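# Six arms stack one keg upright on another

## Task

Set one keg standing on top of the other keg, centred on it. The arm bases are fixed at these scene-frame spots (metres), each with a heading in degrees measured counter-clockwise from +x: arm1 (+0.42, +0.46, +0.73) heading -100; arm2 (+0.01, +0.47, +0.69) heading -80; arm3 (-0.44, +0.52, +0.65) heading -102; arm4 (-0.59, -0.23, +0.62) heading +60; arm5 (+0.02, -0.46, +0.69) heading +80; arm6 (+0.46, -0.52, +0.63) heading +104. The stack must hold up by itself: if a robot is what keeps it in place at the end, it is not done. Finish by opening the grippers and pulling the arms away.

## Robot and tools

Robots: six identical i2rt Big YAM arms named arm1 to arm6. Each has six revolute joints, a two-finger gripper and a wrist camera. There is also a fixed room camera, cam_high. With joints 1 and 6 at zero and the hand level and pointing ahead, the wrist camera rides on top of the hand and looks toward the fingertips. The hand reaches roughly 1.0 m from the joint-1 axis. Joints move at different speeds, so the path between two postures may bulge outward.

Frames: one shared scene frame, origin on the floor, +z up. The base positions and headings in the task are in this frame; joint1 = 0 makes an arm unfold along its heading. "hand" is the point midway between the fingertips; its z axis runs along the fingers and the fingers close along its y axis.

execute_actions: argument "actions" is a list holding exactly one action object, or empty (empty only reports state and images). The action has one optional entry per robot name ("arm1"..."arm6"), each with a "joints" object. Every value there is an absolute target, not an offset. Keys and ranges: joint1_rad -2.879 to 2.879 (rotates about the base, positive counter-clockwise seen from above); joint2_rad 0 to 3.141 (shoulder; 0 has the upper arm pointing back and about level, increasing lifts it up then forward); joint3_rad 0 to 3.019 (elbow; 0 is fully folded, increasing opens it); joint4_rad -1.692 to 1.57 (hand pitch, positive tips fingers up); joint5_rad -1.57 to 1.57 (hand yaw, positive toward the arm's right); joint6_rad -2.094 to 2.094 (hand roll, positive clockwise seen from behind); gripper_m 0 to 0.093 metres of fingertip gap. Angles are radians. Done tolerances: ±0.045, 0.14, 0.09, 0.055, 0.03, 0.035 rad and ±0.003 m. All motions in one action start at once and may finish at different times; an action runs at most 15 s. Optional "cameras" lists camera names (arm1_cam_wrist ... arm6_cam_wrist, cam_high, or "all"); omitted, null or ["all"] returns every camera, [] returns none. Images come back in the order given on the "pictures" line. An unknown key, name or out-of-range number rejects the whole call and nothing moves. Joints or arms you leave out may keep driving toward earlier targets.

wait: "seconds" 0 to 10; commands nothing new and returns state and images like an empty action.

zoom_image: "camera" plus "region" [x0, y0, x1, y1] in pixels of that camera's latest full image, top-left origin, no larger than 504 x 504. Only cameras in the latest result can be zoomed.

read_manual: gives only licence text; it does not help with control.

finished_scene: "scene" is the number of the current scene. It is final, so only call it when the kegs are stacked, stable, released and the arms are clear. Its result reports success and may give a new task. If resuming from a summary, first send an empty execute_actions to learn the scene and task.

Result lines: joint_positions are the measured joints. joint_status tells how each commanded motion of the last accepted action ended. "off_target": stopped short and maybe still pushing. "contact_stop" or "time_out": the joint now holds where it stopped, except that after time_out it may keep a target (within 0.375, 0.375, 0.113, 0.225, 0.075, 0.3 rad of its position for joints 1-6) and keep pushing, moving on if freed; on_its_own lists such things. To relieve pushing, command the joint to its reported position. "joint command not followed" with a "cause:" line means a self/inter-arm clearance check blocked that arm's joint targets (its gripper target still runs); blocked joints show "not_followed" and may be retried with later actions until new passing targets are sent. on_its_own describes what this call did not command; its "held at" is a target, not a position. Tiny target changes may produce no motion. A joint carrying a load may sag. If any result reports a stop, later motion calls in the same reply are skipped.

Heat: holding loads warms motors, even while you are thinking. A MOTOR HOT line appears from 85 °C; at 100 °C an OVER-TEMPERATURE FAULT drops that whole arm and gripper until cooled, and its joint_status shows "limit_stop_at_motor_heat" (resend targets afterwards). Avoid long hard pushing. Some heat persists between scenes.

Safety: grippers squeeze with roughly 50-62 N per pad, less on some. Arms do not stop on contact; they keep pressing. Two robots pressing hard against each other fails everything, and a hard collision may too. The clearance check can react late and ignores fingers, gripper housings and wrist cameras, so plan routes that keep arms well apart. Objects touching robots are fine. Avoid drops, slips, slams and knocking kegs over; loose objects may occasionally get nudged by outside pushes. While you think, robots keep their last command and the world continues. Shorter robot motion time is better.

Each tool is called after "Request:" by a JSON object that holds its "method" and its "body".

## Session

Request:
{"method": "execute_actions", "body": {"actions": []}}

Scene clock: 0.00 s.
arm1.joint_positions: joint1_rad=+0.334 joint2_rad=+0.560 joint3_rad=+1.373 joint4_rad=-1.331 joint5_rad=+0.095 joint6_rad=-0.386 gripper_m=+0.094
arm1.joint_status: not commanded
arm1.hand: x=+0.4369 y=+0.2475 z=+1.2775 quat_wxyz=(-0.281, -0.444, -0.741, +0.418) (m; scene frame)
arm2.joint_positions: joint1_rad=-0.236 joint2_rad=+0.616 joint3_rad=+1.448 joint4_rad=-1.450 joint5_rad=-0.159 joint6_rad=+0.283 gripper_m=+0.094
arm2.joint_status: not commanded
arm2.hand: x=+0.0332 y=+0.2609 z=+1.2396 quat_wxyz=(-0.397, -0.701, -0.544, +0.235) (m; scene frame)
arm3.joint_positions: joint1_rad=+0.140 joint2_rad=+0.591 joint3_rad=+1.474 joint4_rad=-1.228 joint5_rad=+0.187 joint6_rad=+0.507 gripper_m=+0.094
arm3.joint_status: not commanded
arm3.hand: x=-0.4864 y=+0.3058 z=+1.2638 quat_wxyz=(-0.443, -0.741, -0.343, +0.371) (m; scene frame)
arm4.joint_positions: joint1_rad=-0.392 joint2_rad=+0.560 joint3_rad=+1.330 joint4_rad=-1.417 joint5_rad=-0.040 joint6_rad=-0.506 gripper_m=+0.094
arm4.joint_status: not commanded
arm4.hand: x=-0.4294 y=-0.0974 z=+1.1302 quat_wxyz=(-0.443, +0.498, -0.744, -0.049) (m; scene frame)
arm5.joint_positions: joint1_rad=+0.313 joint2_rad=+0.611 joint3_rad=+1.454 joint4_rad=-1.191 joint5_rad=+0.239 joint6_rad=+0.115 gripper_m=+0.094
arm5.joint_status: not commanded
arm5.hand: x=+0.0283 y=-0.2253 z=+1.2962 quat_wxyz=(-0.426, +0.534, -0.617, -0.391) (m; scene frame)
arm6.joint_positions: joint1_rad=-0.108 joint2_rad=+0.553 joint3_rad=+1.317 joint4_rad=-1.515 joint5_rad=-0.191 joint6_rad=+0.505 gripper_m=+0.094
arm6.joint_status: not commanded
arm6.hand: x=+0.4029 y=-0.3384 z=+1.1138 quat_wxyz=(-0.099, +0.548, -0.731, -0.395) (m; scene frame)
pictures: arm1_cam_wrist, arm2_cam_wrist, arm3_cam_wrist, arm4_cam_wrist, arm5_cam_wrist, arm6_cam_wrist, cam_high
Images, in order (width x height): arm1_cam_wrist 672x504, arm2_cam_wrist 672x504, arm3_cam_wrist 672x504, arm4_cam_wrist 672x504, arm5_cam_wrist 672x504, arm6_cam_wrist 672x504, cam_high 672x504.

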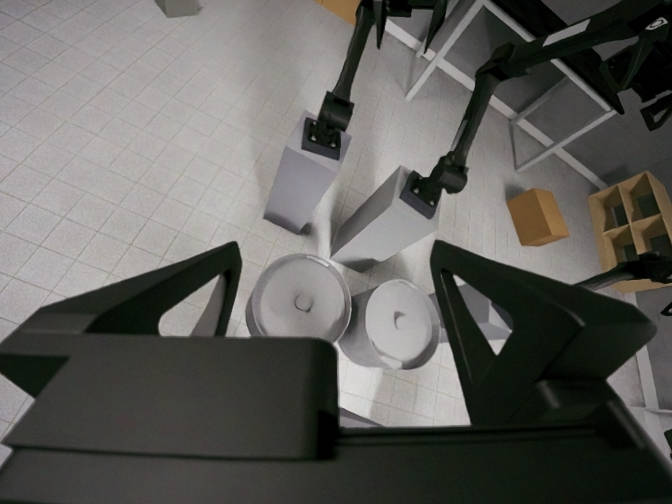

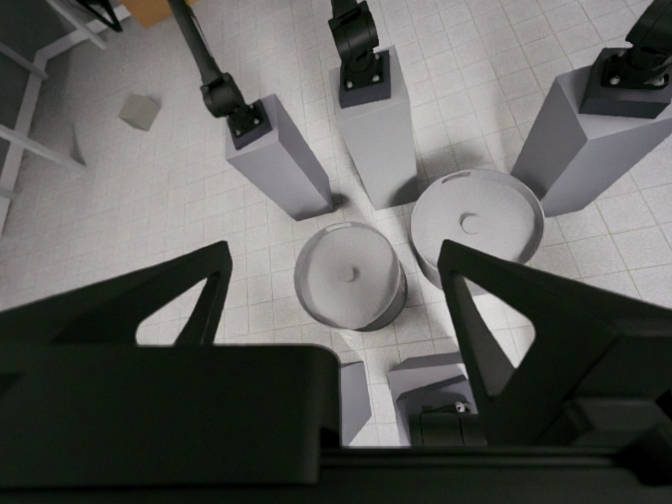

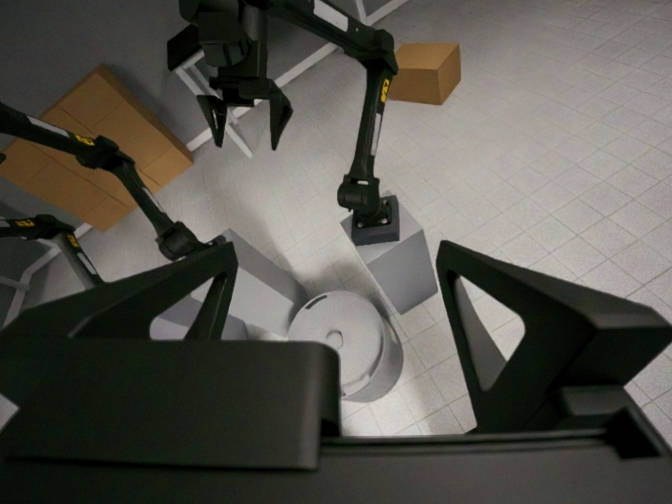

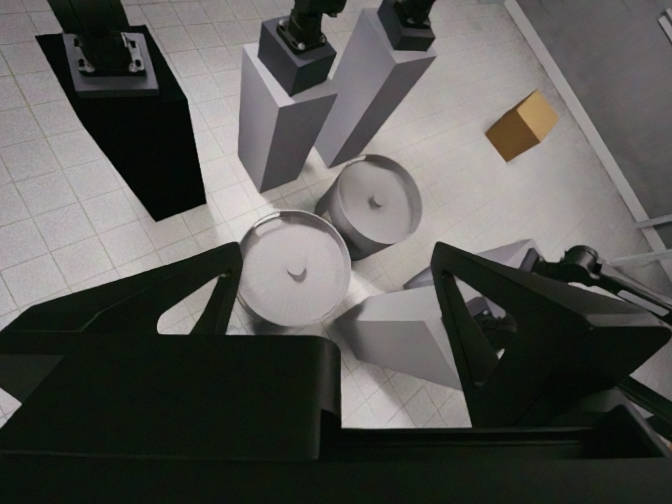

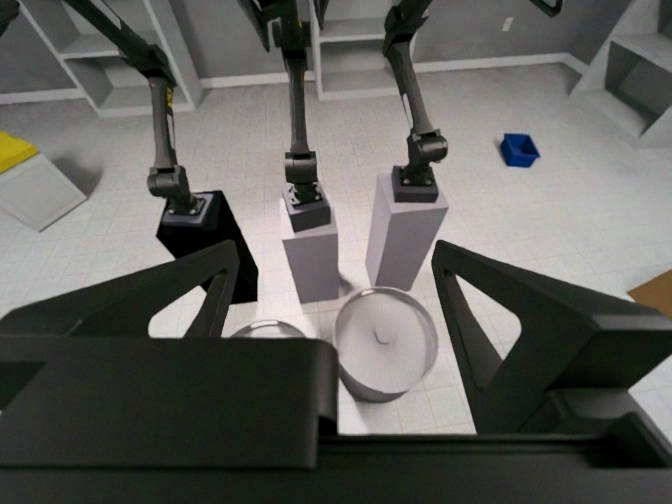

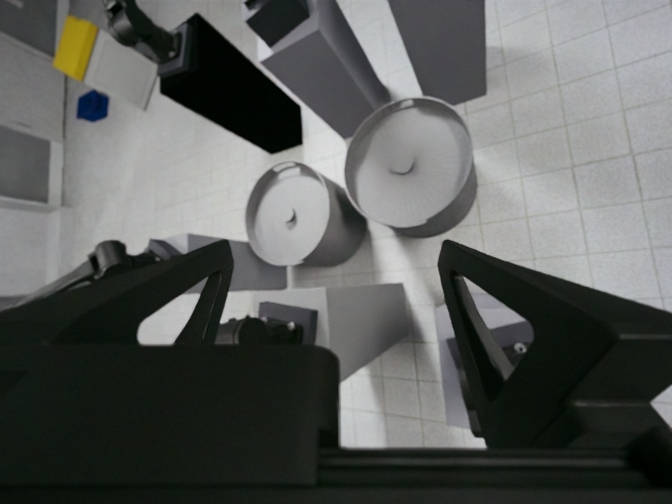

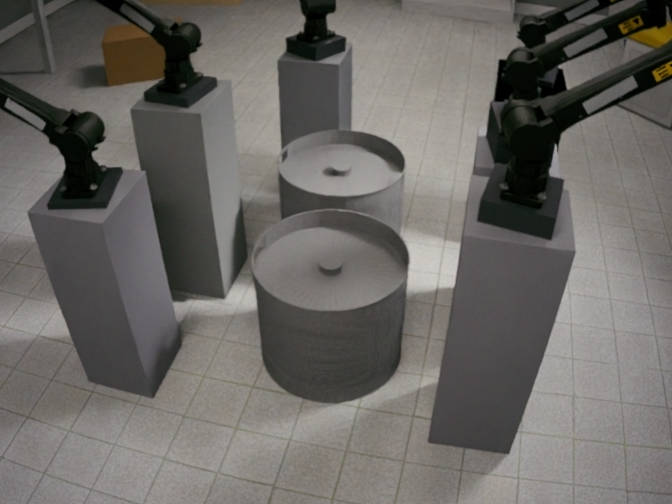

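Request:
{"method": "zoom_image", "body": {"camera": "cam_high", "region": [230, 110, 430, 320]}}

Request:
{"method": "zoom_image", "body": {"camera": "arm6_cam_wrist", "region": [230, 70, 500, 290]}}

Region (230, 110, 430, 320) of cam_high's 672x504 image, scaled by 2.400, with more detail than that image has; it fills the left 480 columns of this view, and the rest is white.

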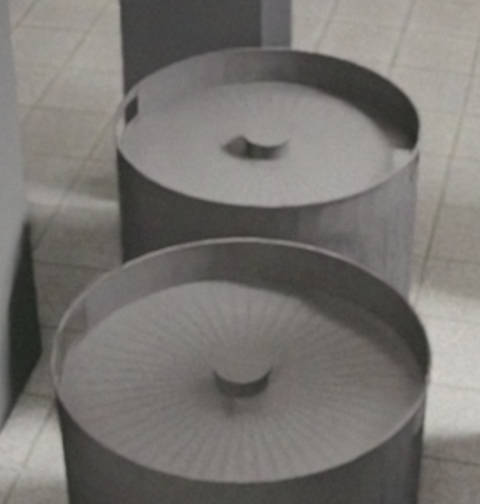

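Region (230, 70, 500, 290) of arm6_cam_wrist's 672x504 image, scaled by 1.867, with more detail than that image has; it fills the top 411 rows of this view, and the rest is white.

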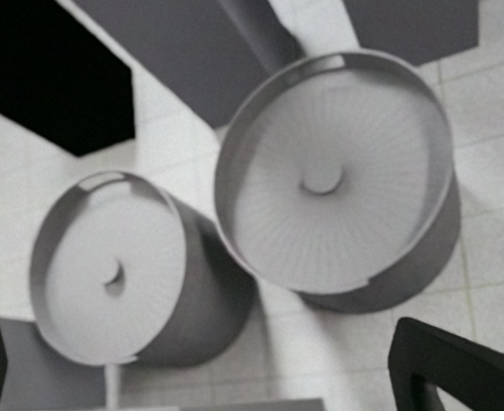

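Request:
{"method": "execute_actions", "body": {"actions": [{"arm1":{"joints":{"joint1_rad":0.15,"joint2_rad":2.455,"joint3_rad":0.783,"joint4_rad":-0.7,"joint5_rad":0,"joint6_rad":-0.81}},"arm2":{"joints":{"joint1_rad":0.171,"joint2_rad":2.326,"joint3_rad":0.805,"joint4_rad":-0.85,"joint5_rad":0,"joint6_rad":1.131}},"arm5":{"joints":{"joint1_rad":-0.154,"joint2_rad":2.325,"joint3_rad":0.77,"joint4_rad":-0.82,"joint5_rad":0,"joint6_rad":-1.114}},"arm6":{"joints":{"joint1_rad":-0.118,"joint2_rad":2.157,"joint3_rad":0.834,"joint4_rad":-1.05,"joint5_rad":0,"joint6_rad":0.911}},"arm3":{"joints":{"joint1_rad":-0.9}},"arm4":{"joints":{"joint1_rad":1.0}}}], "cameras": []}}

Request:
{"method": "execute_actions", "body": {"actions": [{"arm1":{"joints":{"joint4_rad":0.101}},"arm2":{"joints":{"joint4_rad":-0.049}},"arm5":{"joints":{"joint4_rad":-0.017}},"arm6":{"joints":{"joint4_rad":-0.248}}}], "cameras": ["cam_high","arm1_cam_wrist","arm2_cam_wrist","arm5_cam_wrist","arm6_cam_wrist"]}}

Scene clock: 3.33 s.
arm1.joint_positions: joint1_rad=+0.155 joint2_rad=+2.451 joint3_rad=+0.791 joint4_rad=-0.701 joint5_rad=+0.001 joint6_rad=-0.799 gripper_m=+0.094
arm1.joint_status: all done
arm1.hand: x=+0.4169 y=+0.3115 z=+0.4982 quat_wxyz=(+0.142, -0.354, -0.852, -0.358) (m; scene frame)
arm2.joint_positions: joint1_rad=+0.170 joint2_rad=+2.335 joint3_rad=+0.808 joint4_rad=-0.860 joint5_rad=-0.001 joint6_rad=+1.121 gripper_m=+0.094
arm2.joint_status: all done
arm2.hand: x=+0.0646 y=+0.3095 z=+0.5003 quat_wxyz=(+0.399, -0.846, -0.353, -0.014) (m; scene frame)
arm3.joint_positions: joint1_rad=-0.888 joint2_rad=+0.591 joint3_rad=+1.474 joint4_rad=-1.228 joint5_rad=+0.187 joint6_rad=+0.507 gripper_m=+0.094
arm3.joint_status: all done
arm3.hand: x=-0.6471 y=+0.4488 z=+1.2638 quat_wxyz=(-0.204, -0.814, +0.065, +0.541) (m; scene frame)
arm4.joint_positions: joint1_rad=+0.990 joint2_rad=+0.560 joint3_rad=+1.330 joint4_rad=-1.417 joint5_rad=-0.040 joint6_rad=-0.506 gripper_m=+0.094
arm4.joint_status: all done
arm4.hand: x=-0.6887 y=-0.0457 z=+1.1298 quat_wxyz=(-0.308, +0.858, -0.257, -0.321) (m; scene frame)
arm5.joint_positions: joint1_rad=-0.155 joint2_rad=+2.316 joint3_rad=+0.772 joint4_rad=-0.826 joint5_rad=+0.002 joint6_rad=-1.099 gripper_m=+0.095
arm5.joint_status: all done
arm5.hand: x=+0.0732 y=-0.3063 z=+0.4994 quat_wxyz=(+0.388, +0.849, -0.358, +0.029) (m; scene frame)
arm6.joint_positions: joint1_rad=-0.109 joint2_rad=+2.155 joint3_rad=+0.836 joint4_rad=-1.063 joint5_rad=-0.005 joint6_rad=+0.902 gripper_m=+0.094
arm6.joint_status: all done
arm6.hand: x=+0.4314 y=-0.3178 z=+0.4976 quat_wxyz=(+0.106, +0.360, -0.845, +0.380) (m; scene frame)
pictures: none
No camera images: the call's "cameras" was empty. Leave "cameras" out to get every camera's image.

Scene clock: 4.73 s.
arm1.joint_positions: joint1_rad=+0.155 joint2_rad=+2.452 joint3_rad=+0.791 joint4_rad=+0.090 joint5_rad=+0.001 joint6_rad=-0.800 gripper_m=+0.094
arm1.joint_status: all done
arm1.hand: x=+0.4138 y=+0.1369 z=+0.4250 quat_wxyz=(+0.000, -0.384, -0.923, +0.000) (m; scene frame)
arm2.joint_positions: joint1_rad=+0.170 joint2_rad=+2.335 joint3_rad=+0.808 joint4_rad=-0.064 joint5_rad=-0.001 joint6_rad=+1.121 gripper_m=+0.094
arm2.joint_status: all done
arm2.hand: x=+0.1227 y=+0.1457 z=+0.4219 quat_wxyz=(+0.013, -0.922, -0.388, +0.006) (m; scene frame)
arm3.joint_positions: joint1_rad=-0.888 joint2_rad=+0.591 joint3_rad=+1.474 joint4_rad=-1.228 joint5_rad=+0.187 joint6_rad=+0.507 gripper_m=+0.094
arm3.joint_status: not commanded
arm3.hand: x=-0.6471 y=+0.4488 z=+1.2638 quat_wxyz=(-0.204, -0.814, +0.065, +0.541) (m; scene frame)
arm4.joint_positions: joint1_rad=+0.990 joint2_rad=+0.560 joint3_rad=+1.330 joint4_rad=-1.417 joint5_rad=-0.040 joint6_rad=-0.506 gripper_m=+0.094
arm4.joint_status: not commanded
arm4.hand: x=-0.6887 y=-0.0457 z=+1.1298 quat_wxyz=(-0.308, +0.858, -0.257, -0.321) (m; scene frame)
arm5.joint_positions: joint1_rad=-0.155 joint2_rad=+2.316 joint3_rad=+0.772 joint4_rad=-0.028 joint5_rad=+0.002 joint6_rad=-1.100 gripper_m=+0.095
arm5.joint_status: all done
arm5.hand: x=+0.1298 y=-0.1398 z=+0.4249 quat_wxyz=(+0.000, +0.921, -0.389, +0.001) (m; scene frame)
arm6.joint_positions: joint1_rad=-0.109 joint2_rad=+2.155 joint3_rad=+0.836 joint4_rad=-0.267 joint5_rad=-0.005 joint6_rad=+0.903 gripper_m=+0.094
arm6.joint_status: all done
arm6.hand: x=+0.4072 y=-0.1448 z=+0.4211 quat_wxyz=(+0.005, +0.392, -0.920, +0.006) (m; scene frame)
pictures: arm1_cam_wrist, arm2_cam_wrist, arm5_cam_wrist, arm6_cam_wrist, cam_high
Images, in order (width x height): arm1_cam_wrist 672x504, arm2_cam_wrist 672x504, arm5_cam_wrist 672x504, arm6_cam_wrist 672x504, cam_high 672x504.

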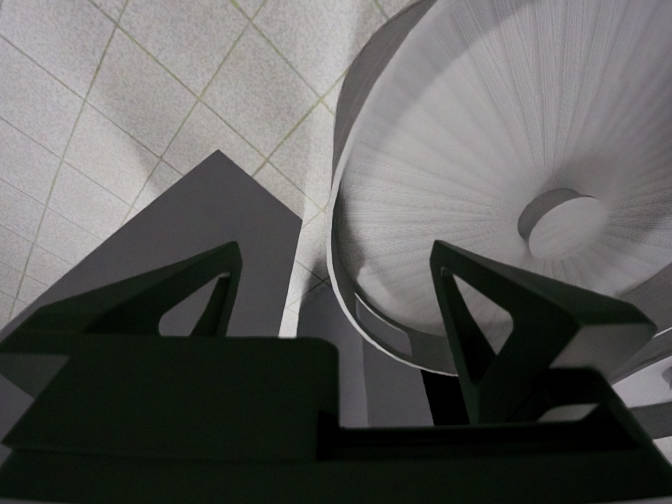

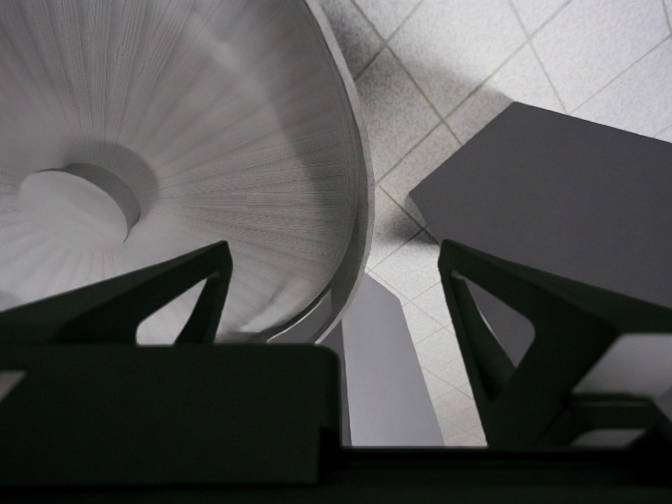

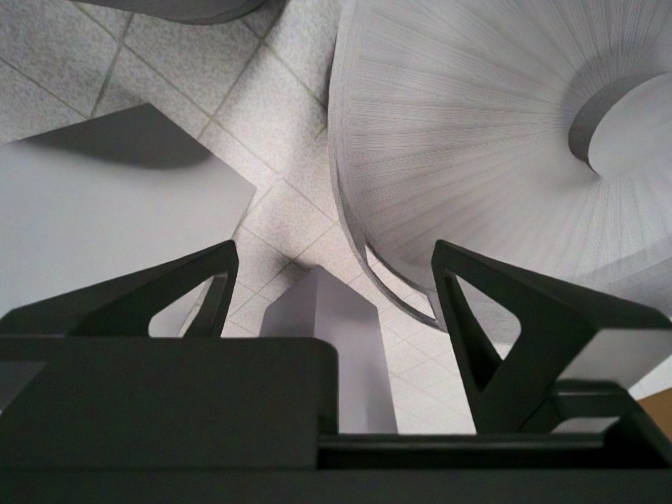

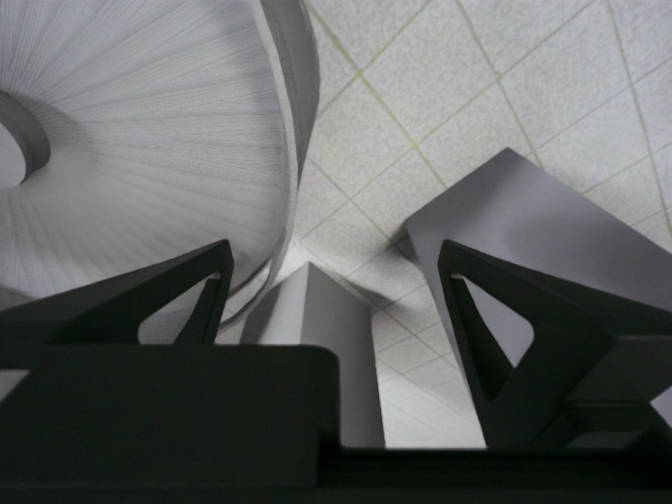

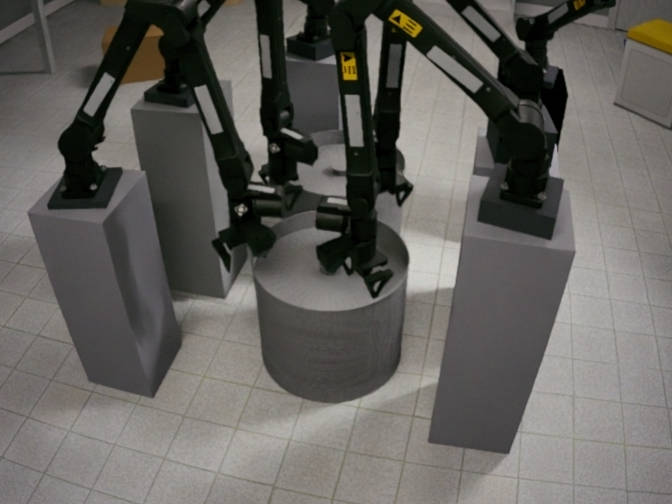

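Request:
{"method": "execute_actions", "body": {"actions": [{"arm1":{"joints":{"joint1_rad":0.084,"joint2_rad":2.619,"joint3_rad":0.831,"joint4_rad":0.226,"joint6_rad":-0.886}},"arm2":{"joints":{"joint1_rad":0.136,"joint2_rad":2.484,"joint3_rad":0.816,"joint4_rad":0.108,"joint6_rad":1.09}},"arm5":{"joints":{"joint1_rad":-0.084,"joint2_rad":2.48,"joint3_rad":0.876,"joint4_rad":0.042,"joint6_rad":-1.04}},"arm6":{"joints":{"joint1_rad":-0.077,"joint2_rad":2.316,"joint3_rad":0.943,"joint4_rad":-0.187,"joint6_rad":0.96}},"arm3":{"joints":{"joint1_rad":0.367,"joint2_rad":2.262,"joint3_rad":1.023,"joint4_rad":-0.333,"joint5_rad":0,"joint6_rad":0.95}},"arm4":{"joints":{"joint1_rad":-0.894,"joint2_rad":2.081,"joint3_rad":0.396,"joint4_rad":0.12,"joint5_rad":0,"joint6_rad":0.95}}}], "cameras": []}}

Request:
{"method": "execute_actions", "body": {"actions": [{"arm1":{"joints":{"joint2_rad":2.786,"joint3_rad":0.955,"joint4_rad":0.271}},"arm2":{"joints":{"joint2_rad":2.658,"joint3_rad":0.923,"joint4_rad":0.175}},"arm5":{"joints":{"joint2_rad":2.649,"joint3_rad":0.98,"joint4_rad":0.108}},"arm6":{"joints":{"joint2_rad":2.48,"joint3_rad":1.018,"joint4_rad":-0.099}}}]}}

Scene clock: 8.70 s.
arm1.joint_positions: joint1_rad=+0.082 joint2_rad=+2.636 joint3_rad=+0.835 joint4_rad=+0.216 joint5_rad=+0.001 joint6_rad=-0.876 gripper_m=+0.094
arm1.joint_status: all done
arm1.hand: x=+0.3928 y=+0.1656 z=+0.3690 quat_wxyz=(+0.002, -0.383, -0.924, -0.007) (m; scene frame)
arm2.joint_positions: joint1_rad=+0.144 joint2_rad=+2.503 joint3_rad=+0.815 joint4_rad=+0.094 joint5_rad=-0.001 joint6_rad=+1.100 gripper_m=+0.094
arm2.joint_status: all done
arm2.hand: x=+0.1044 y=+0.1697 z=+0.3694 quat_wxyz=(+0.014, -0.923, -0.385, +0.006) (m; scene frame)
arm3.joint_positions: joint1_rad=+0.361 joint2_rad=+2.279 joint3_rad=+1.015 joint4_rad=-0.345 joint5_rad=+0.001 joint6_rad=+0.936 gripper_m=+0.094
arm3.joint_status: all done
arm3.hand: x=-0.3742 y=+0.0995 z=+0.4168 quat_wxyz=(+0.019, -0.923, -0.385, -0.004) (m; scene frame)
arm4.joint_positions: joint1_rad=-0.888 joint2_rad=+2.065 joint3_rad=+0.400 joint4_rad=+0.109 joint5_rad=+0.001 joint6_rad=+0.942 gripper_m=+0.095
arm4.joint_status: all done
arm4.hand: x=-0.3634 y=-0.1957 z=+0.4291 quat_wxyz=(-0.008, -0.383, -0.924, -0.002) (m; scene frame)
arm5.joint_positions: joint1_rad=-0.084 joint2_rad=+2.468 joint3_rad=+0.878 joint4_rad=+0.037 joint5_rad=+0.002 joint6_rad=-1.055 gripper_m=+0.095
arm5.joint_status: all done
arm5.hand: x=+0.1114 y=-0.1152 z=+0.3755 quat_wxyz=(-0.009, +0.926, -0.377, +0.000) (m; scene frame)
arm6.joint_positions: joint1_rad=-0.081 joint2_rad=+2.314 joint3_rad=+0.940 joint4_rad=-0.199 joint5_rad=-0.004 joint6_rad=+0.951 gripper_m=+0.094
arm6.joint_status: all done
arm6.hand: x=+0.3926 y=-0.1231 z=+0.3711 quat_wxyz=(+0.003, +0.383, -0.924, +0.000) (m; scene frame)
pictures: none
joint command not followed: on one or more control steps a check withheld the commanded joint targets of the arm3 arm, and it was not sent them on those steps.
cause: the commanded joint targets would bring a part of the robot too close to another arm (this arm's wrist (the part past joint 4) and the other arm's wrist (the part past joint 4)); next, command targets that bring no part of the robot closer to that arm.
No camera images: the call's "cameras" was empty. Leave "cameras" out to get every camera's image.

Scene clock: 9.80 s.
arm1.joint_positions: joint1_rad=+0.082 joint2_rad=+2.796 joint3_rad=+0.960 joint4_rad=+0.269 joint5_rad=+0.002 joint6_rad=-0.879 gripper_m=+0.094
arm1.joint_status: all done
arm1.hand: x=+0.3922 y=+0.1596 z=+0.3127 quat_wxyz=(+0.000, -0.382, -0.924, +0.002) (m; scene frame)
arm2.joint_positions: joint1_rad=+0.144 joint2_rad=+2.670 joint3_rad=+0.923 joint4_rad=+0.169 joint5_rad=-0.002 joint6_rad=+1.099 gripper_m=+0.094
arm2.joint_status: all done
arm2.hand: x=+0.1051 y=+0.1652 z=+0.3127 quat_wxyz=(+0.007, -0.922, -0.386, +0.006) (m; scene frame)
arm3.joint_positions: joint1_rad=+0.361 joint2_rad=+2.279 joint3_rad=+1.015 joint4_rad=-0.345 joint5_rad=+0.001 joint6_rad=+0.936 gripper_m=+0.094
arm3.joint_status: not commanded
arm3.hand: x=-0.3742 y=+0.0995 z=+0.4168 quat_wxyz=(+0.019, -0.923, -0.385, -0.004) (m; scene frame)
arm4.joint_positions: joint1_rad=-0.888 joint2_rad=+2.065 joint3_rad=+0.400 joint4_rad=+0.109 joint5_rad=+0.001 joint6_rad=+0.942 gripper_m=+0.095
arm4.joint_status: not commanded
arm4.hand: x=-0.3634 y=-0.1957 z=+0.4291 quat_wxyz=(-0.008, -0.383, -0.924, -0.002) (m; scene frame)
arm5.joint_positions: joint1_rad=-0.084 joint2_rad=+2.642 joint3_rad=+0.979 joint4_rad=+0.104 joint5_rad=+0.002 joint6_rad=-1.054 gripper_m=+0.095
arm5.joint_status: all done
arm5.hand: x=+0.1110 y=-0.1170 z=+0.3160 quat_wxyz=(-0.006, +0.926, -0.377, +0.000) (m; scene frame)
arm6.joint_positions: joint1_rad=-0.081 joint2_rad=+2.479 joint3_rad=+1.016 joint4_rad=-0.111 joint5_rad=-0.004 joint6_rad=+0.953 gripper_m=+0.094
arm6.joint_status: all done
arm6.hand: x=+0.3925 y=-0.1227 z=+0.3123 quat_wxyz=(+0.003, +0.382, -0.924, +0.000) (m; scene frame)
pictures: arm1_cam_wrist, arm2_cam_wrist, arm3_cam_wrist, arm4_cam_wrist, arm5_cam_wrist, arm6_cam_wrist, cam_high
Images, in order (width x height): arm1_cam_wrist 672x504, arm2_cam_wrist 672x504, arm3_cam_wrist 672x504, arm4_cam_wrist 672x504, arm5_cam_wrist 672x504, arm6_cam_wrist 672x504, cam_high 672x504.

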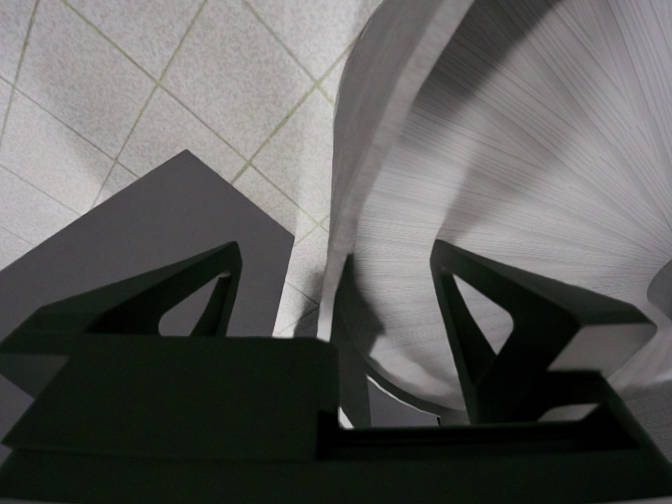

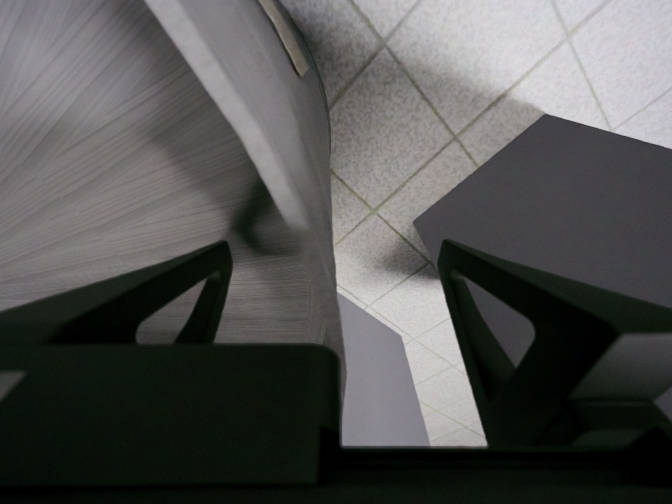

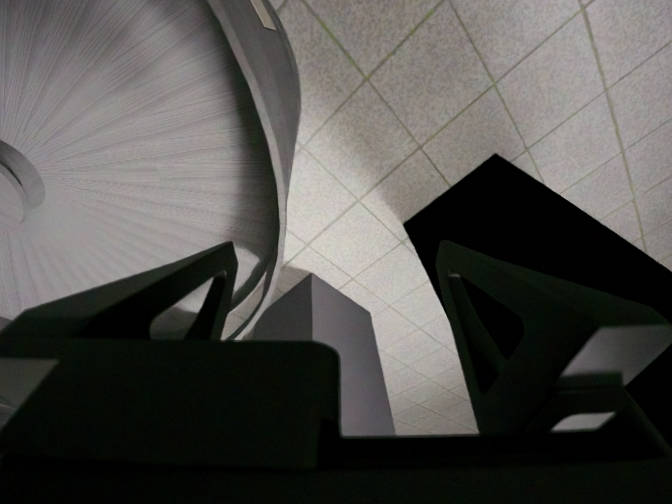

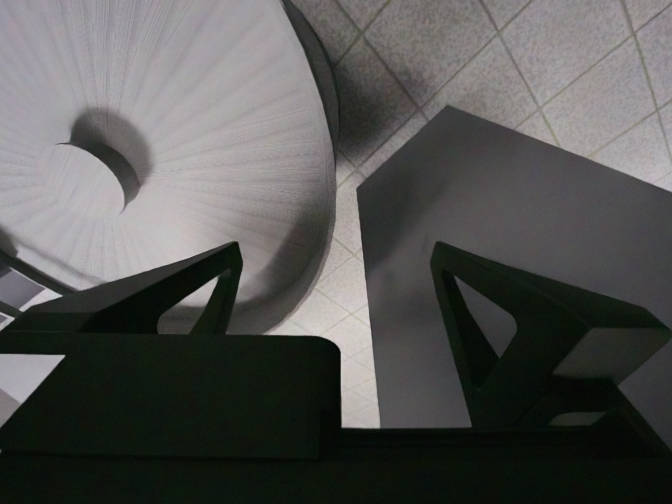

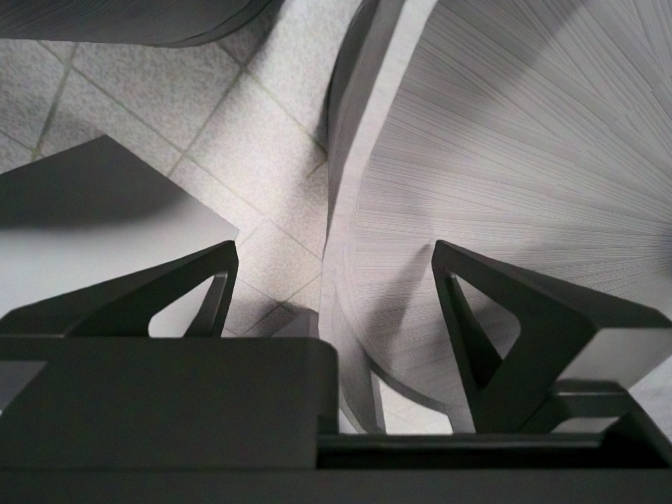

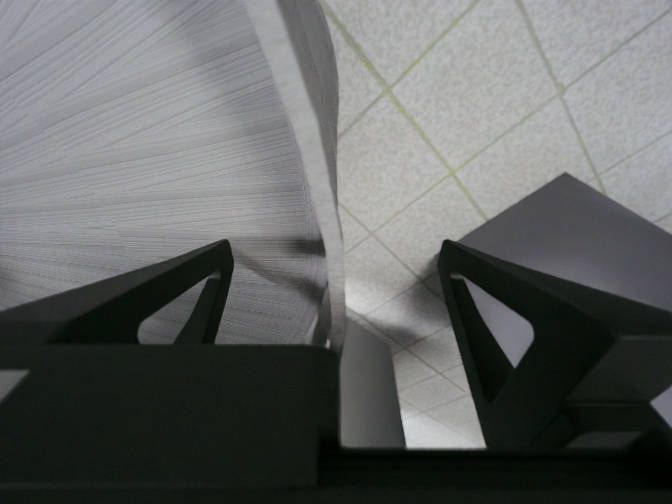

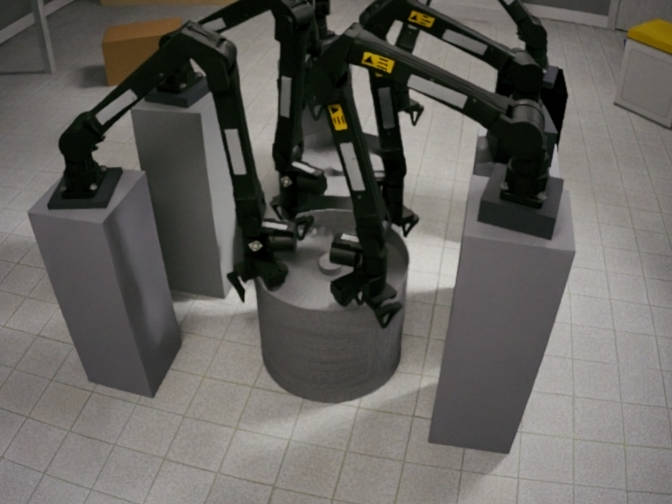

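Request:
{"method": "execute_actions", "body": {"actions": [{"arm1":{"joints":{"gripper_m":0}},"arm2":{"joints":{"gripper_m":0}},"arm5":{"joints":{"gripper_m":0}},"arm6":{"joints":{"gripper_m":0}},"arm3":{"joints":{"joint2_rad":1.2}},"arm4":{"joints":{"joint2_rad":1.2}}}], "cameras": []}}

Request:
{"method": "execute_actions", "body": {"actions": [{"arm1":{"joints":{"joint2_rad":2.443,"joint3_rad":0.755,"joint4_rad":0.181}},"arm2":{"joints":{"joint2_rad":2.295,"joint3_rad":0.769,"joint4_rad":0.05}},"arm5":{"joints":{"joint2_rad":2.298,"joint3_rad":0.831,"joint4_rad":-0.014}},"arm6":{"joints":{"joint2_rad":2.131,"joint3_rad":0.943,"joint4_rad":-0.253}},"arm3":{"joints":{"joint1_rad":-0.3,"joint2_rad":0.6}},"arm4":{"joints":{"joint1_rad":-1.5,"joint2_rad":0.6}}}], "cameras": []}}

Request:
{"method": "execute_actions", "body": {"actions": [{"arm1":{"joints":{"joint2_rad":2.14,"joint3_rad":0.641,"joint4_rad":0.012}},"arm2":{"joints":{"joint2_rad":1.993,"joint3_rad":0.684,"joint4_rad":-0.15}},"arm5":{"joints":{"joint2_rad":2.012,"joint3_rad":0.756,"joint4_rad":-0.203}},"arm6":{"joints":{"joint2_rad":1.879,"joint3_rad":0.914,"joint4_rad":-0.457}},"arm3":{"joints":{"joint1_rad":-0.9}},"arm4":{"joints":{"joint1_rad":-2.1}}}], "cameras": []}}

Request:
{"method": "execute_actions", "body": {"actions": [{"arm1":{"joints":{"joint2_rad":1.808,"joint3_rad":0.598,"joint4_rad":-0.251}},"arm2":{"joints":{"joint2_rad":1.686,"joint3_rad":0.679,"joint4_rad":-0.424}},"arm5":{"joints":{"joint2_rad":1.727,"joint3_rad":0.753,"joint4_rad":-0.457}},"arm6":{"joints":{"joint2_rad":1.651,"joint3_rad":0.949,"joint4_rad":-0.699}}}], "cameras": []}}

Request:
{"method": "execute_actions", "body": {"actions": [{"arm1":{"joints":{"joint2_rad":1.493,"joint3_rad":0.641,"joint4_rad":-0.576}},"arm2":{"joints":{"joint2_rad":1.419,"joint3_rad":0.75,"joint4_rad":-0.732}},"arm5":{"joints":{"joint2_rad":1.479,"joint3_rad":0.817,"joint4_rad":-0.744}},"arm6":{"joints":{"joint2_rad":1.472,"joint3_rad":1.045,"joint4_rad":-0.954}}}], "cameras": []}}

Request:
{"method": "execute_actions", "body": {"actions": [{"arm1":{"joints":{"joint2_rad":1.296,"joint3_rad":0.722,"joint4_rad":-0.833}},"arm2":{"joints":{"joint2_rad":1.264,"joint3_rad":0.846,"joint4_rad":-0.967}},"arm5":{"joints":{"joint2_rad":1.332,"joint3_rad":0.909,"joint4_rad":-0.967}},"arm6":{"joints":{"joint2_rad":1.374,"joint3_rad":1.154,"joint4_rad":-1.15}}}], "cameras": ["cam_high"]}}

Scene clock: 12.87 s.
arm1.joint_positions: joint1_rad=+0.082 joint2_rad=+2.797 joint3_rad=+0.957 joint4_rad=+0.267 joint5_rad=-0.004 joint6_rad=-0.849 gripper_m=+0.002
arm1.joint_status: all done
arm1.hand: x=+0.3935 y=+0.1620 z=+0.3126 quat_wxyz=(-0.002, -0.395, -0.918, -0.002) (m; scene frame)
arm2.joint_positions: joint1_rad=+0.144 joint2_rad=+2.670 joint3_rad=+0.924 joint4_rad=+0.176 joint5_rad=-0.005 joint6_rad=+1.018 gripper_m=+0.002
arm2.joint_status: all done
arm2.hand: x=+0.1063 y=+0.1634 z=+0.3126 quat_wxyz=(+0.003, -0.906, -0.423, +0.005) (m; scene frame)
arm3.joint_positions: joint1_rad=+0.361 joint2_rad=+1.202 joint3_rad=+1.015 joint4_rad=-0.345 joint5_rad=+0.001 joint6_rad=+0.936 gripper_m=+0.094
arm3.joint_status: all done
arm3.hand: x=-0.3571 y=-0.0098 z=+0.9652 quat_wxyz=(-0.482, -0.801, -0.334, +0.118) (m; scene frame)
arm4.joint_positions: joint1_rad=-0.888 joint2_rad=+1.205 joint3_rad=+0.395 joint4_rad=+0.111 joint5_rad=+0.001 joint6_rad=+0.943 gripper_m=+0.095
arm4.joint_status: all done
arm4.hand: x=-0.1934 y=-0.1679 z=+0.6970 quat_wxyz=(-0.361, -0.347, -0.838, -0.219) (m; scene frame)
arm5.joint_positions: joint1_rad=-0.084 joint2_rad=+2.642 joint3_rad=+0.977 joint4_rad=+0.102 joint5_rad=-0.002 joint6_rad=-1.062 gripper_m=+0.002
arm5.joint_status: all done
arm5.hand: x=+0.1098 y=-0.1188 z=+0.3159 quat_wxyz=(-0.004, +0.928, -0.373, -0.002) (m; scene frame)
arm6.joint_positions: joint1_rad=-0.080 joint2_rad=+2.479 joint3_rad=+1.017 joint4_rad=-0.109 joint5_rad=-0.003 joint6_rad=+1.018 gripper_m=+0.001
arm6.joint_status: all done
arm6.hand: x=+0.3921 y=-0.1217 z=+0.3123 quat_wxyz=(+0.002, +0.352, -0.936, -0.001) (m; scene frame)
pictures: none
No camera images: the call's "cameras" was empty. Leave "cameras" out to get every camera's image.

Scene clock: 14.27 s.
arm1.joint_positions: joint1_rad=+0.082 joint2_rad=+2.523 joint3_rad=+0.771 joint4_rad=+0.176 joint5_rad=-0.005 joint6_rad=-0.845 gripper_m=+0.002
arm1.joint_status: all done
arm1.hand: x=+0.3936 y=+0.1617 z=+0.4054 quat_wxyz=(-0.002, -0.397, -0.918, -0.004) (m; scene frame)
arm2.joint_positions: joint1_rad=+0.141 joint2_rad=+2.386 joint3_rad=+0.763 joint4_rad=+0.054 joint5_rad=-0.003 joint6_rad=+1.014 gripper_m=+0.002
arm2.joint_status: all done
arm2.hand: x=+0.1071 y=+0.1615 z=+0.4063 quat_wxyz=(+0.002, -0.906, -0.424, +0.006) (m; scene frame)
arm3.joint_positions: joint1_rad=-0.289 joint2_rad=+0.591 joint3_rad=+1.015 joint4_rad=-0.345 joint5_rad=+0.002 joint6_rad=+0.937 gripper_m=+0.094
arm3.joint_status: all done
arm3.hand: x=-0.6012 y=+0.2219 z=+1.2275 quat_wxyz=(-0.620, -0.677, -0.047, +0.393) (m; scene frame)
arm4.joint_positions: joint1_rad=-1.491 joint2_rad=+0.602 joint3_rad=+0.395 joint4_rad=+0.111 joint5_rad=+0.000 joint6_rad=+0.943 gripper_m=+0.095
arm4.joint_status: all done
arm4.hand: x=-0.2596 y=-0.3882 z=+0.9229 quat_wxyz=(-0.653, -0.473, -0.569, -0.164) (m; scene frame)
arm5.joint_positions: joint1_rad=-0.084 joint2_rad=+2.375 joint3_rad=+0.830 joint4_rad=-0.019 joint5_rad=+0.000 joint6_rad=-1.065 gripper_m=+0.002
arm5.joint_status: all done
arm5.hand: x=+0.1101 y=-0.1189 z=+0.4063 quat_wxyz=(-0.003, +0.928, -0.372, +0.000) (m; scene frame)
arm6.joint_positions: joint1_rad=-0.080 joint2_rad=+2.226 joint3_rad=+0.911 joint4_rad=-0.249 joint5_rad=-0.006 joint6_rad=+1.017 gripper_m=+0.001
arm6.joint_status: all done
arm6.hand: x=+0.3918 y=-0.1207 z=+0.4022 quat_wxyz=(+0.003, +0.353, -0.936, -0.005) (m; scene frame)
pictures: none
No camera images: the call's "cameras" was empty. Leave "cameras" out to get every camera's image.

Scene clock: 15.50 s.
arm1.joint_positions: joint1_rad=+0.082 joint2_rad=+2.217 joint3_rad=+0.633 joint4_rad=+0.007 joint5_rad=-0.007 joint6_rad=-0.845 gripper_m=+0.002
arm1.joint_status: all done
arm1.hand: x=+0.3940 y=+0.1638 z=+0.4962 quat_wxyz=(-0.003, -0.397, -0.918, -0.005) (m; scene frame)
arm2.joint_positions: joint1_rad=+0.141 joint2_rad=+2.083 joint3_rad=+0.658 joint4_rad=-0.146 joint5_rad=-0.002 joint6_rad=+1.014 gripper_m=+0.002
arm2.joint_status: all done
arm2.hand: x=+0.1075 y=+0.1638 z=+0.4964 quat_wxyz=(+0.003, -0.906, -0.424, +0.006) (m; scene frame)
arm3.joint_positions: joint1_rad=-0.889 joint2_rad=+0.591 joint3_rad=+1.015 joint4_rad=-0.345 joint5_rad=+0.000 joint6_rad=+0.937 gripper_m=+0.094
arm3.joint_status: all done
arm3.hand: x=-0.7410 y=+0.3646 z=+1.2276 quat_wxyz=(-0.477, -0.661, +0.154, +0.559) (m; scene frame)
arm4.joint_positions: joint1_rad=-2.091 joint2_rad=+0.602 joint3_rad=+0.395 joint4_rad=+0.111 joint5_rad=+0.000 joint6_rad=+0.943 gripper_m=+0.095
arm4.joint_status: all done
arm4.hand: x=-0.4073 y=-0.5470 z=+0.9234 quat_wxyz=(-0.672, -0.620, -0.403, +0.036) (m; scene frame)
arm5.joint_positions: joint1_rad=-0.084 joint2_rad=+2.091 joint3_rad=+0.741 joint4_rad=-0.211 joint5_rad=-0.001 joint6_rad=-1.065 gripper_m=+0.002
arm5.joint_status: all done
arm5.hand: x=+0.1104 y=-0.1169 z=+0.4965 quat_wxyz=(-0.005, +0.928, -0.372, -0.001) (m; scene frame)
arm6.joint_positions: joint1_rad=-0.081 joint2_rad=+1.975 joint3_rad=+0.868 joint4_rad=-0.453 joint5_rad=-0.005 joint6_rad=+1.015 gripper_m=+0.001
arm6.joint_status: all done
arm6.hand: x=+0.3920 y=-0.1187 z=+0.4928 quat_wxyz=(+0.002, +0.353, -0.936, -0.007) (m; scene frame)
pictures: none
No camera images: the call's "cameras" was empty. Leave "cameras" out to get every camera's image.

Scene clock: 16.60 s.
arm1.joint_positions: joint1_rad=+0.086 joint2_rad=+1.884 joint3_rad=+0.571 joint4_rad=-0.255 joint5_rad=-0.011 joint6_rad=-0.840 gripper_m=+0.002
arm1.joint_status: all done
arm1.hand: x=+0.3955 y=+0.1602 z=+0.5868 quat_wxyz=(-0.006, -0.397, -0.918, -0.001) (m; scene frame)
arm2.joint_positions: joint1_rad=+0.140 joint2_rad=+1.777 joint3_rad=+0.635 joint4_rad=-0.421 joint5_rad=+0.000 joint6_rad=+1.015 gripper_m=+0.002
arm2.joint_status: all done
arm2.hand: x=+0.1095 y=+0.1599 z=+0.5866 quat_wxyz=(+0.000, -0.906, -0.423, +0.008) (m; scene frame)
arm3.joint_positions: joint1_rad=-0.889 joint2_rad=+0.591 joint3_rad=+1.015 joint4_rad=-0.345 joint5_rad=+0.000 joint6_rad=+0.937 gripper_m=+0.094
arm3.joint_status: not commanded
arm3.hand: x=-0.7410 y=+0.3646 z=+1.2276 quat_wxyz=(-0.477, -0.661, +0.154, +0.559) (m; scene frame)
arm4.joint_positions: joint1_rad=-2.091 joint2_rad=+0.602 joint3_rad=+0.395 joint4_rad=+0.111 joint5_rad=+0.000 joint6_rad=+0.943 gripper_m=+0.095
arm4.joint_status: not commanded
arm4.hand: x=-0.4073 y=-0.5470 z=+0.9234 quat_wxyz=(-0.672, -0.620, -0.403, +0.036) (m; scene frame)
arm5.joint_positions: joint1_rad=-0.084 joint2_rad=+1.807 joint3_rad=+0.714 joint4_rad=-0.473 joint5_rad=+0.003 joint6_rad=-1.064 gripper_m=+0.002
arm5.joint_status: all done
arm5.hand: x=+0.1107 y=-0.1188 z=+0.5875 quat_wxyz=(-0.002, +0.928, -0.373, +0.001) (m; scene frame)
arm6.joint_positions: joint1_rad=-0.081 joint2_rad=+1.738 joint3_rad=+0.868 joint4_rad=-0.685 joint5_rad=-0.008 joint6_rad=+1.019 gripper_m=+0.001
arm6.joint_status: all done
arm6.hand: x=+0.3925 y=-0.1236 z=+0.5829 quat_wxyz=(+0.003, +0.351, -0.936, -0.009) (m; scene frame)
pictures: none
No camera images: the call's "cameras" was empty. Leave "cameras" out to get every camera's image.

Scene clock: 18.77 s.
arm1.joint_positions: joint1_rad=+0.086 joint2_rad=+1.573 joint3_rad=+0.580 joint4_rad=-0.566 joint5_rad=+0.000 joint6_rad=-0.836 gripper_m=+0.002
arm1.joint_status: all done
arm1.hand: x=+0.3935 y=+0.1590 z=+0.6755 quat_wxyz=(-0.003, -0.399, -0.917, +0.005) (m; scene frame)
arm2.joint_positions: joint1_rad=+0.141 joint2_rad=+1.507 joint3_rad=+0.661 joint4_rad=-0.694 joint5_rad=+0.022 joint6_rad=+1.017 gripper_m=+0.002
arm2.joint_status: all done
arm2.hand: x=+0.1075 y=+0.1589 z=+0.6738 quat_wxyz=(-0.011, -0.906, -0.422, +0.020) (m; scene frame)
arm3.joint_positions: joint1_rad=-0.889 joint2_rad=+0.591 joint3_rad=+1.015 joint4_rad=-0.345 joint5_rad=+0.000 joint6_rad=+0.937 gripper_m=+0.094
arm3.joint_status: not commanded
arm3.hand: x=-0.7410 y=+0.3646 z=+1.2276 quat_wxyz=(-0.477, -0.661, +0.154, +0.559) (m; scene frame)
arm4.joint_positions: joint1_rad=-2.091 joint2_rad=+0.602 joint3_rad=+0.395 joint4_rad=+0.111 joint5_rad=+0.000 joint6_rad=+0.943 gripper_m=+0.095
arm4.joint_status: not commanded
arm4.hand: x=-0.4073 y=-0.5470 z=+0.9234 quat_wxyz=(-0.672, -0.620, -0.403, +0.036) (m; scene frame)
arm5.joint_positions: joint1_rad=-0.082 joint2_rad=+1.559 joint3_rad=+0.734 joint4_rad=-0.723 joint5_rad=-0.005 joint6_rad=-1.056 gripper_m=+0.002
arm5.joint_status: all done
arm5.hand: x=+0.1078 y=-0.1209 z=+0.6735 quat_wxyz=(-0.011, +0.927, -0.375, -0.004) (m; scene frame)
arm6.joint_positions: joint1_rad=-0.077 joint2_rad=+1.559 joint3_rad=+0.939 joint4_rad=-0.932 joint5_rad=-0.015 joint6_rad=+1.025 gripper_m=+0.001
arm6.joint_status: joint3_rad time_out (moved +0.071 of +0.177); the others done
arm6.on_its_own: joint3_rad reads +0.939 and still pushes toward +1.045 since a time_out
arm6.hand: x=+0.3898 y=-0.1254 z=+0.6704 quat_wxyz=(+0.006, +0.351, -0.936, -0.012) (m; scene frame)
pictures: none
joint command not followed: on one or more control steps a check withheld the commanded joint targets of the arm5 arm, and it was not sent them on those steps.
cause: the commanded joint targets would bring a part of the robot too close to another arm (this arm's wrist (the part past joint 4) and the other arm's wrist (the part past joint 4)); next, command targets that bring no part of the robot closer to that arm.
No camera images: the call's "cameras" was empty. Leave "cameras" out to get every camera's image.

not run: a stop came earlier in this reply.

Request:
{"method": "execute_actions", "body": {"actions": [{"arm1":{"joints":{"joint2_rad":1.296,"joint3_rad":0.722,"joint4_rad":-0.833}},"arm2":{"joints":{"joint2_rad":1.264,"joint3_rad":0.846,"joint4_rad":-0.967}},"arm5":{"joints":{"joint2_rad":1.332,"joint3_rad":0.909,"joint4_rad":-0.967}},"arm6":{"joints":{"joint2_rad":1.374,"joint3_rad":1.154,"joint4_rad":-1.15}}}], "cameras": ["cam_high"]}}

Request:
{"method": "execute_actions", "body": {"actions": [{"arm1":{"joints":{"joint1_rad":-0.244,"joint2_rad":1.411,"joint3_rad":0.86,"joint4_rad":-0.841,"joint6_rad":-1.168}},"arm2":{"joints":{"joint1_rad":-0.229,"joint2_rad":1.27,"joint3_rad":0.86,"joint4_rad":-0.967,"joint6_rad":0.656}},"arm5":{"joints":{"joint1_rad":0.253,"joint2_rad":1.264,"joint3_rad":0.84,"joint4_rad":-0.968,"joint6_rad":-0.723}},"arm6":{"joints":{"joint1_rad":0.208,"joint2_rad":1.413,"joint3_rad":1.205,"joint4_rad":-1.155,"joint6_rad":1.304}}}], "cameras": []}}

Scene clock: 22.27 s.
arm1.joint_positions: joint1_rad=+0.086 joint2_rad=+1.367 joint3_rad=+0.627 joint4_rad=-0.809 joint5_rad=-0.005 joint6_rad=-0.836 gripper_m=+0.002
arm1.joint_status: joint3_rad time_out (moved +0.047 of +0.142); the others done
arm1.on_its_own: joint3_rad reads +0.627 and still pushes toward +0.722 since a time_out
arm1.hand: x=+0.3945 y=+0.1621 z=+0.7440 quat_wxyz=(-0.006, -0.399, -0.917, +0.009) (m; scene frame)
arm2.joint_positions: joint1_rad=+0.141 joint2_rad=+1.349 joint3_rad=+0.733 joint4_rad=-0.923 joint5_rad=+0.020 joint6_rad=+1.016 gripper_m=+0.002
arm2.joint_status: joint3_rad time_out (moved +0.073 of +0.185); the others done
arm2.on_its_own: joint3_rad reads +0.733 and still pushes toward +0.846 since a time_out
arm2.hand: x=+0.1085 y=+0.1605 z=+0.7413 quat_wxyz=(-0.011, -0.906, -0.422, +0.019) (m; scene frame)
arm3.joint_positions: joint1_rad=-0.889 joint2_rad=+0.591 joint3_rad=+1.015 joint4_rad=-0.345 joint5_rad=+0.000 joint6_rad=+0.937 gripper_m=+0.094
arm3.joint_status: not commanded
arm3.hand: x=-0.7410 y=+0.3646 z=+1.2276 quat_wxyz=(-0.477, -0.661, +0.154, +0.559) (m; scene frame)
arm4.joint_positions: joint1_rad=-2.091 joint2_rad=+0.602 joint3_rad=+0.395 joint4_rad=+0.111 joint5_rad=+0.000 joint6_rad=+0.943 gripper_m=+0.095
arm4.joint_status: not commanded
arm4.hand: x=-0.4073 y=-0.5470 z=+0.9234 quat_wxyz=(-0.672, -0.620, -0.403, +0.036) (m; scene frame)
arm5.joint_positions: joint1_rad=-0.082 joint2_rad=+1.417 joint3_rad=+0.812 joint4_rad=-0.935 joint5_rad=-0.002 joint6_rad=-1.056 gripper_m=+0.002
arm5.joint_status: joint3_rad time_out (moved +0.078 of +0.175); the others done
arm5.on_its_own: joint3_rad reads +0.812 and still pushes toward +0.909 since a time_out
arm5.hand: x=+0.1088 y=-0.1189 z=+0.7418 quat_wxyz=(-0.015, +0.927, -0.375, -0.003) (m; scene frame)
arm6.joint_positions: joint1_rad=-0.077 joint2_rad=+1.460 joint3_rad=+1.035 joint4_rad=-1.118 joint5_rad=-0.008 joint6_rad=+1.027 gripper_m=+0.001
arm6.joint_status: joint3_rad time_out (moved +0.097 of +0.215); the others done
arm6.on_its_own: joint3_rad reads +1.035 and still pushes toward +1.148 since a time_out
arm6.hand: x=+0.3910 y=-0.1238 z=+0.7394 quat_wxyz=(+0.002, +0.350, -0.937, -0.015) (m; scene frame)
pictures: cam_high
Images, in order (width x height): cam_high 672x504.

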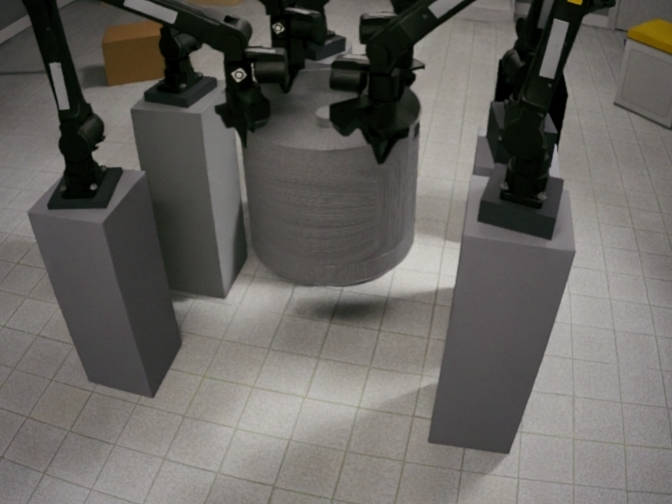

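not run: a stop came earlier in this reply.

Request:
{"method": "execute_actions", "body": {"actions": [{"arm1":{"joints":{"joint1_rad":-0.244,"joint2_rad":1.411,"joint3_rad":0.86,"joint4_rad":-0.841,"joint6_rad":-1.168}},"arm2":{"joints":{"joint1_rad":-0.229,"joint2_rad":1.27,"joint3_rad":0.86,"joint4_rad":-0.967,"joint6_rad":0.656}},"arm5":{"joints":{"joint1_rad":0.253,"joint2_rad":1.264,"joint3_rad":0.84,"joint4_rad":-0.968,"joint6_rad":-0.723}},"arm6":{"joints":{"joint1_rad":0.208,"joint2_rad":1.413,"joint3_rad":1.205,"joint4_rad":-1.155,"joint6_rad":1.304}}}], "cameras": []}}

Request:
{"method": "execute_actions", "body": {"actions": [{"arm1":{"joints":{"joint1_rad":-0.473,"joint2_rad":1.576,"joint3_rad":1.09,"joint4_rad":-0.887,"joint6_rad":-1.397}},"arm2":{"joints":{"joint1_rad":-0.539,"joint2_rad":1.376,"joint3_rad":0.985,"joint4_rad":-0.972,"joint6_rad":0.346}},"arm5":{"joints":{"joint1_rad":0.614,"joint2_rad":1.286,"joint3_rad":0.865,"joint4_rad":-0.967,"joint6_rad":-0.362}},"arm6":{"joints":{"joint1_rad":0.454,"joint2_rad":1.517,"joint3_rad":1.34,"joint4_rad":-1.176,"joint6_rad":1.551}}}], "cameras": []}}

Scene clock: 24.93 s.
arm1.joint_positions: joint1_rad=-0.250 joint2_rad=+1.499 joint3_rad=+0.756 joint4_rad=-0.819 joint5_rad=+0.005 joint6_rad=-1.151 gripper_m=+0.002
arm1.joint_status: joint3_rad time_out (moved +0.129 of +0.233); the others done
arm1.on_its_own: joint3_rad reads +0.756 and still pushes toward +0.860 since a time_out
arm1.hand: x=+0.2769 y=+0.1450 z=+0.7410 quat_wxyz=(+0.002, -0.409, -0.913, +0.004) (m; scene frame)
arm2.joint_positions: joint1_rad=-0.224 joint2_rad=+1.356 joint3_rad=+0.740 joint4_rad=-0.923 joint5_rad=+0.011 joint6_rad=+0.658 gripper_m=+0.002
arm2.joint_status: joint3_rad time_out (moved +0.006 of +0.127); the others done
arm2.on_its_own: joint3_rad reads +0.740 and still pushes toward +0.852 since a time_out
arm2.hand: x=-0.0068 y=+0.1437 z=+0.7430 quat_wxyz=(-0.008, -0.908, -0.420, +0.019) (m; scene frame)
arm3.joint_positions: joint1_rad=-0.889 joint2_rad=+0.591 joint3_rad=+1.015 joint4_rad=-0.345 joint5_rad=+0.000 joint6_rad=+0.937 gripper_m=+0.094
arm3.joint_status: not commanded
arm3.hand: x=-0.7410 y=+0.3646 z=+1.2276 quat_wxyz=(-0.477, -0.661, +0.154, +0.559) (m; scene frame)
arm4.joint_positions: joint1_rad=-2.091 joint2_rad=+0.602 joint3_rad=+0.395 joint4_rad=+0.111 joint5_rad=+0.000 joint6_rad=+0.943 gripper_m=+0.095
arm4.joint_status: not commanded
arm4.hand: x=-0.4073 y=-0.5470 z=+0.9234 quat_wxyz=(-0.672, -0.620, -0.403, +0.036) (m; scene frame)
arm5.joint_positions: joint1_rad=+0.258 joint2_rad=+1.359 joint3_rad=+0.769 joint4_rad=-0.973 joint5_rad=-0.013 joint6_rad=-0.707 gripper_m=+0.002
arm5.joint_status: all done
arm5.hand: x=-0.0098 y=-0.1336 z=+0.7463 quat_wxyz=(+0.000, +0.925, -0.379, -0.007) (m; scene frame)
arm6.joint_positions: joint1_rad=+0.212 joint2_rad=+1.513 joint3_rad=+1.089 joint4_rad=-1.113 joint5_rad=-0.010 joint6_rad=+1.338 gripper_m=+0.001
arm6.joint_status: joint3_rad time_out (moved +0.054 of +0.170); the others done
arm6.on_its_own: joint3_rad reads +1.089 and still pushes toward +1.202 since a time_out
arm6.hand: x=+0.2711 y=-0.1405 z=+0.7380 quat_wxyz=(+0.007, +0.339, -0.941, -0.017) (m; scene frame)
pictures: none
No camera images: the call's "cameras" was empty. Leave "cameras" out to get every camera's image.

not run: a stop came earlier in this reply.


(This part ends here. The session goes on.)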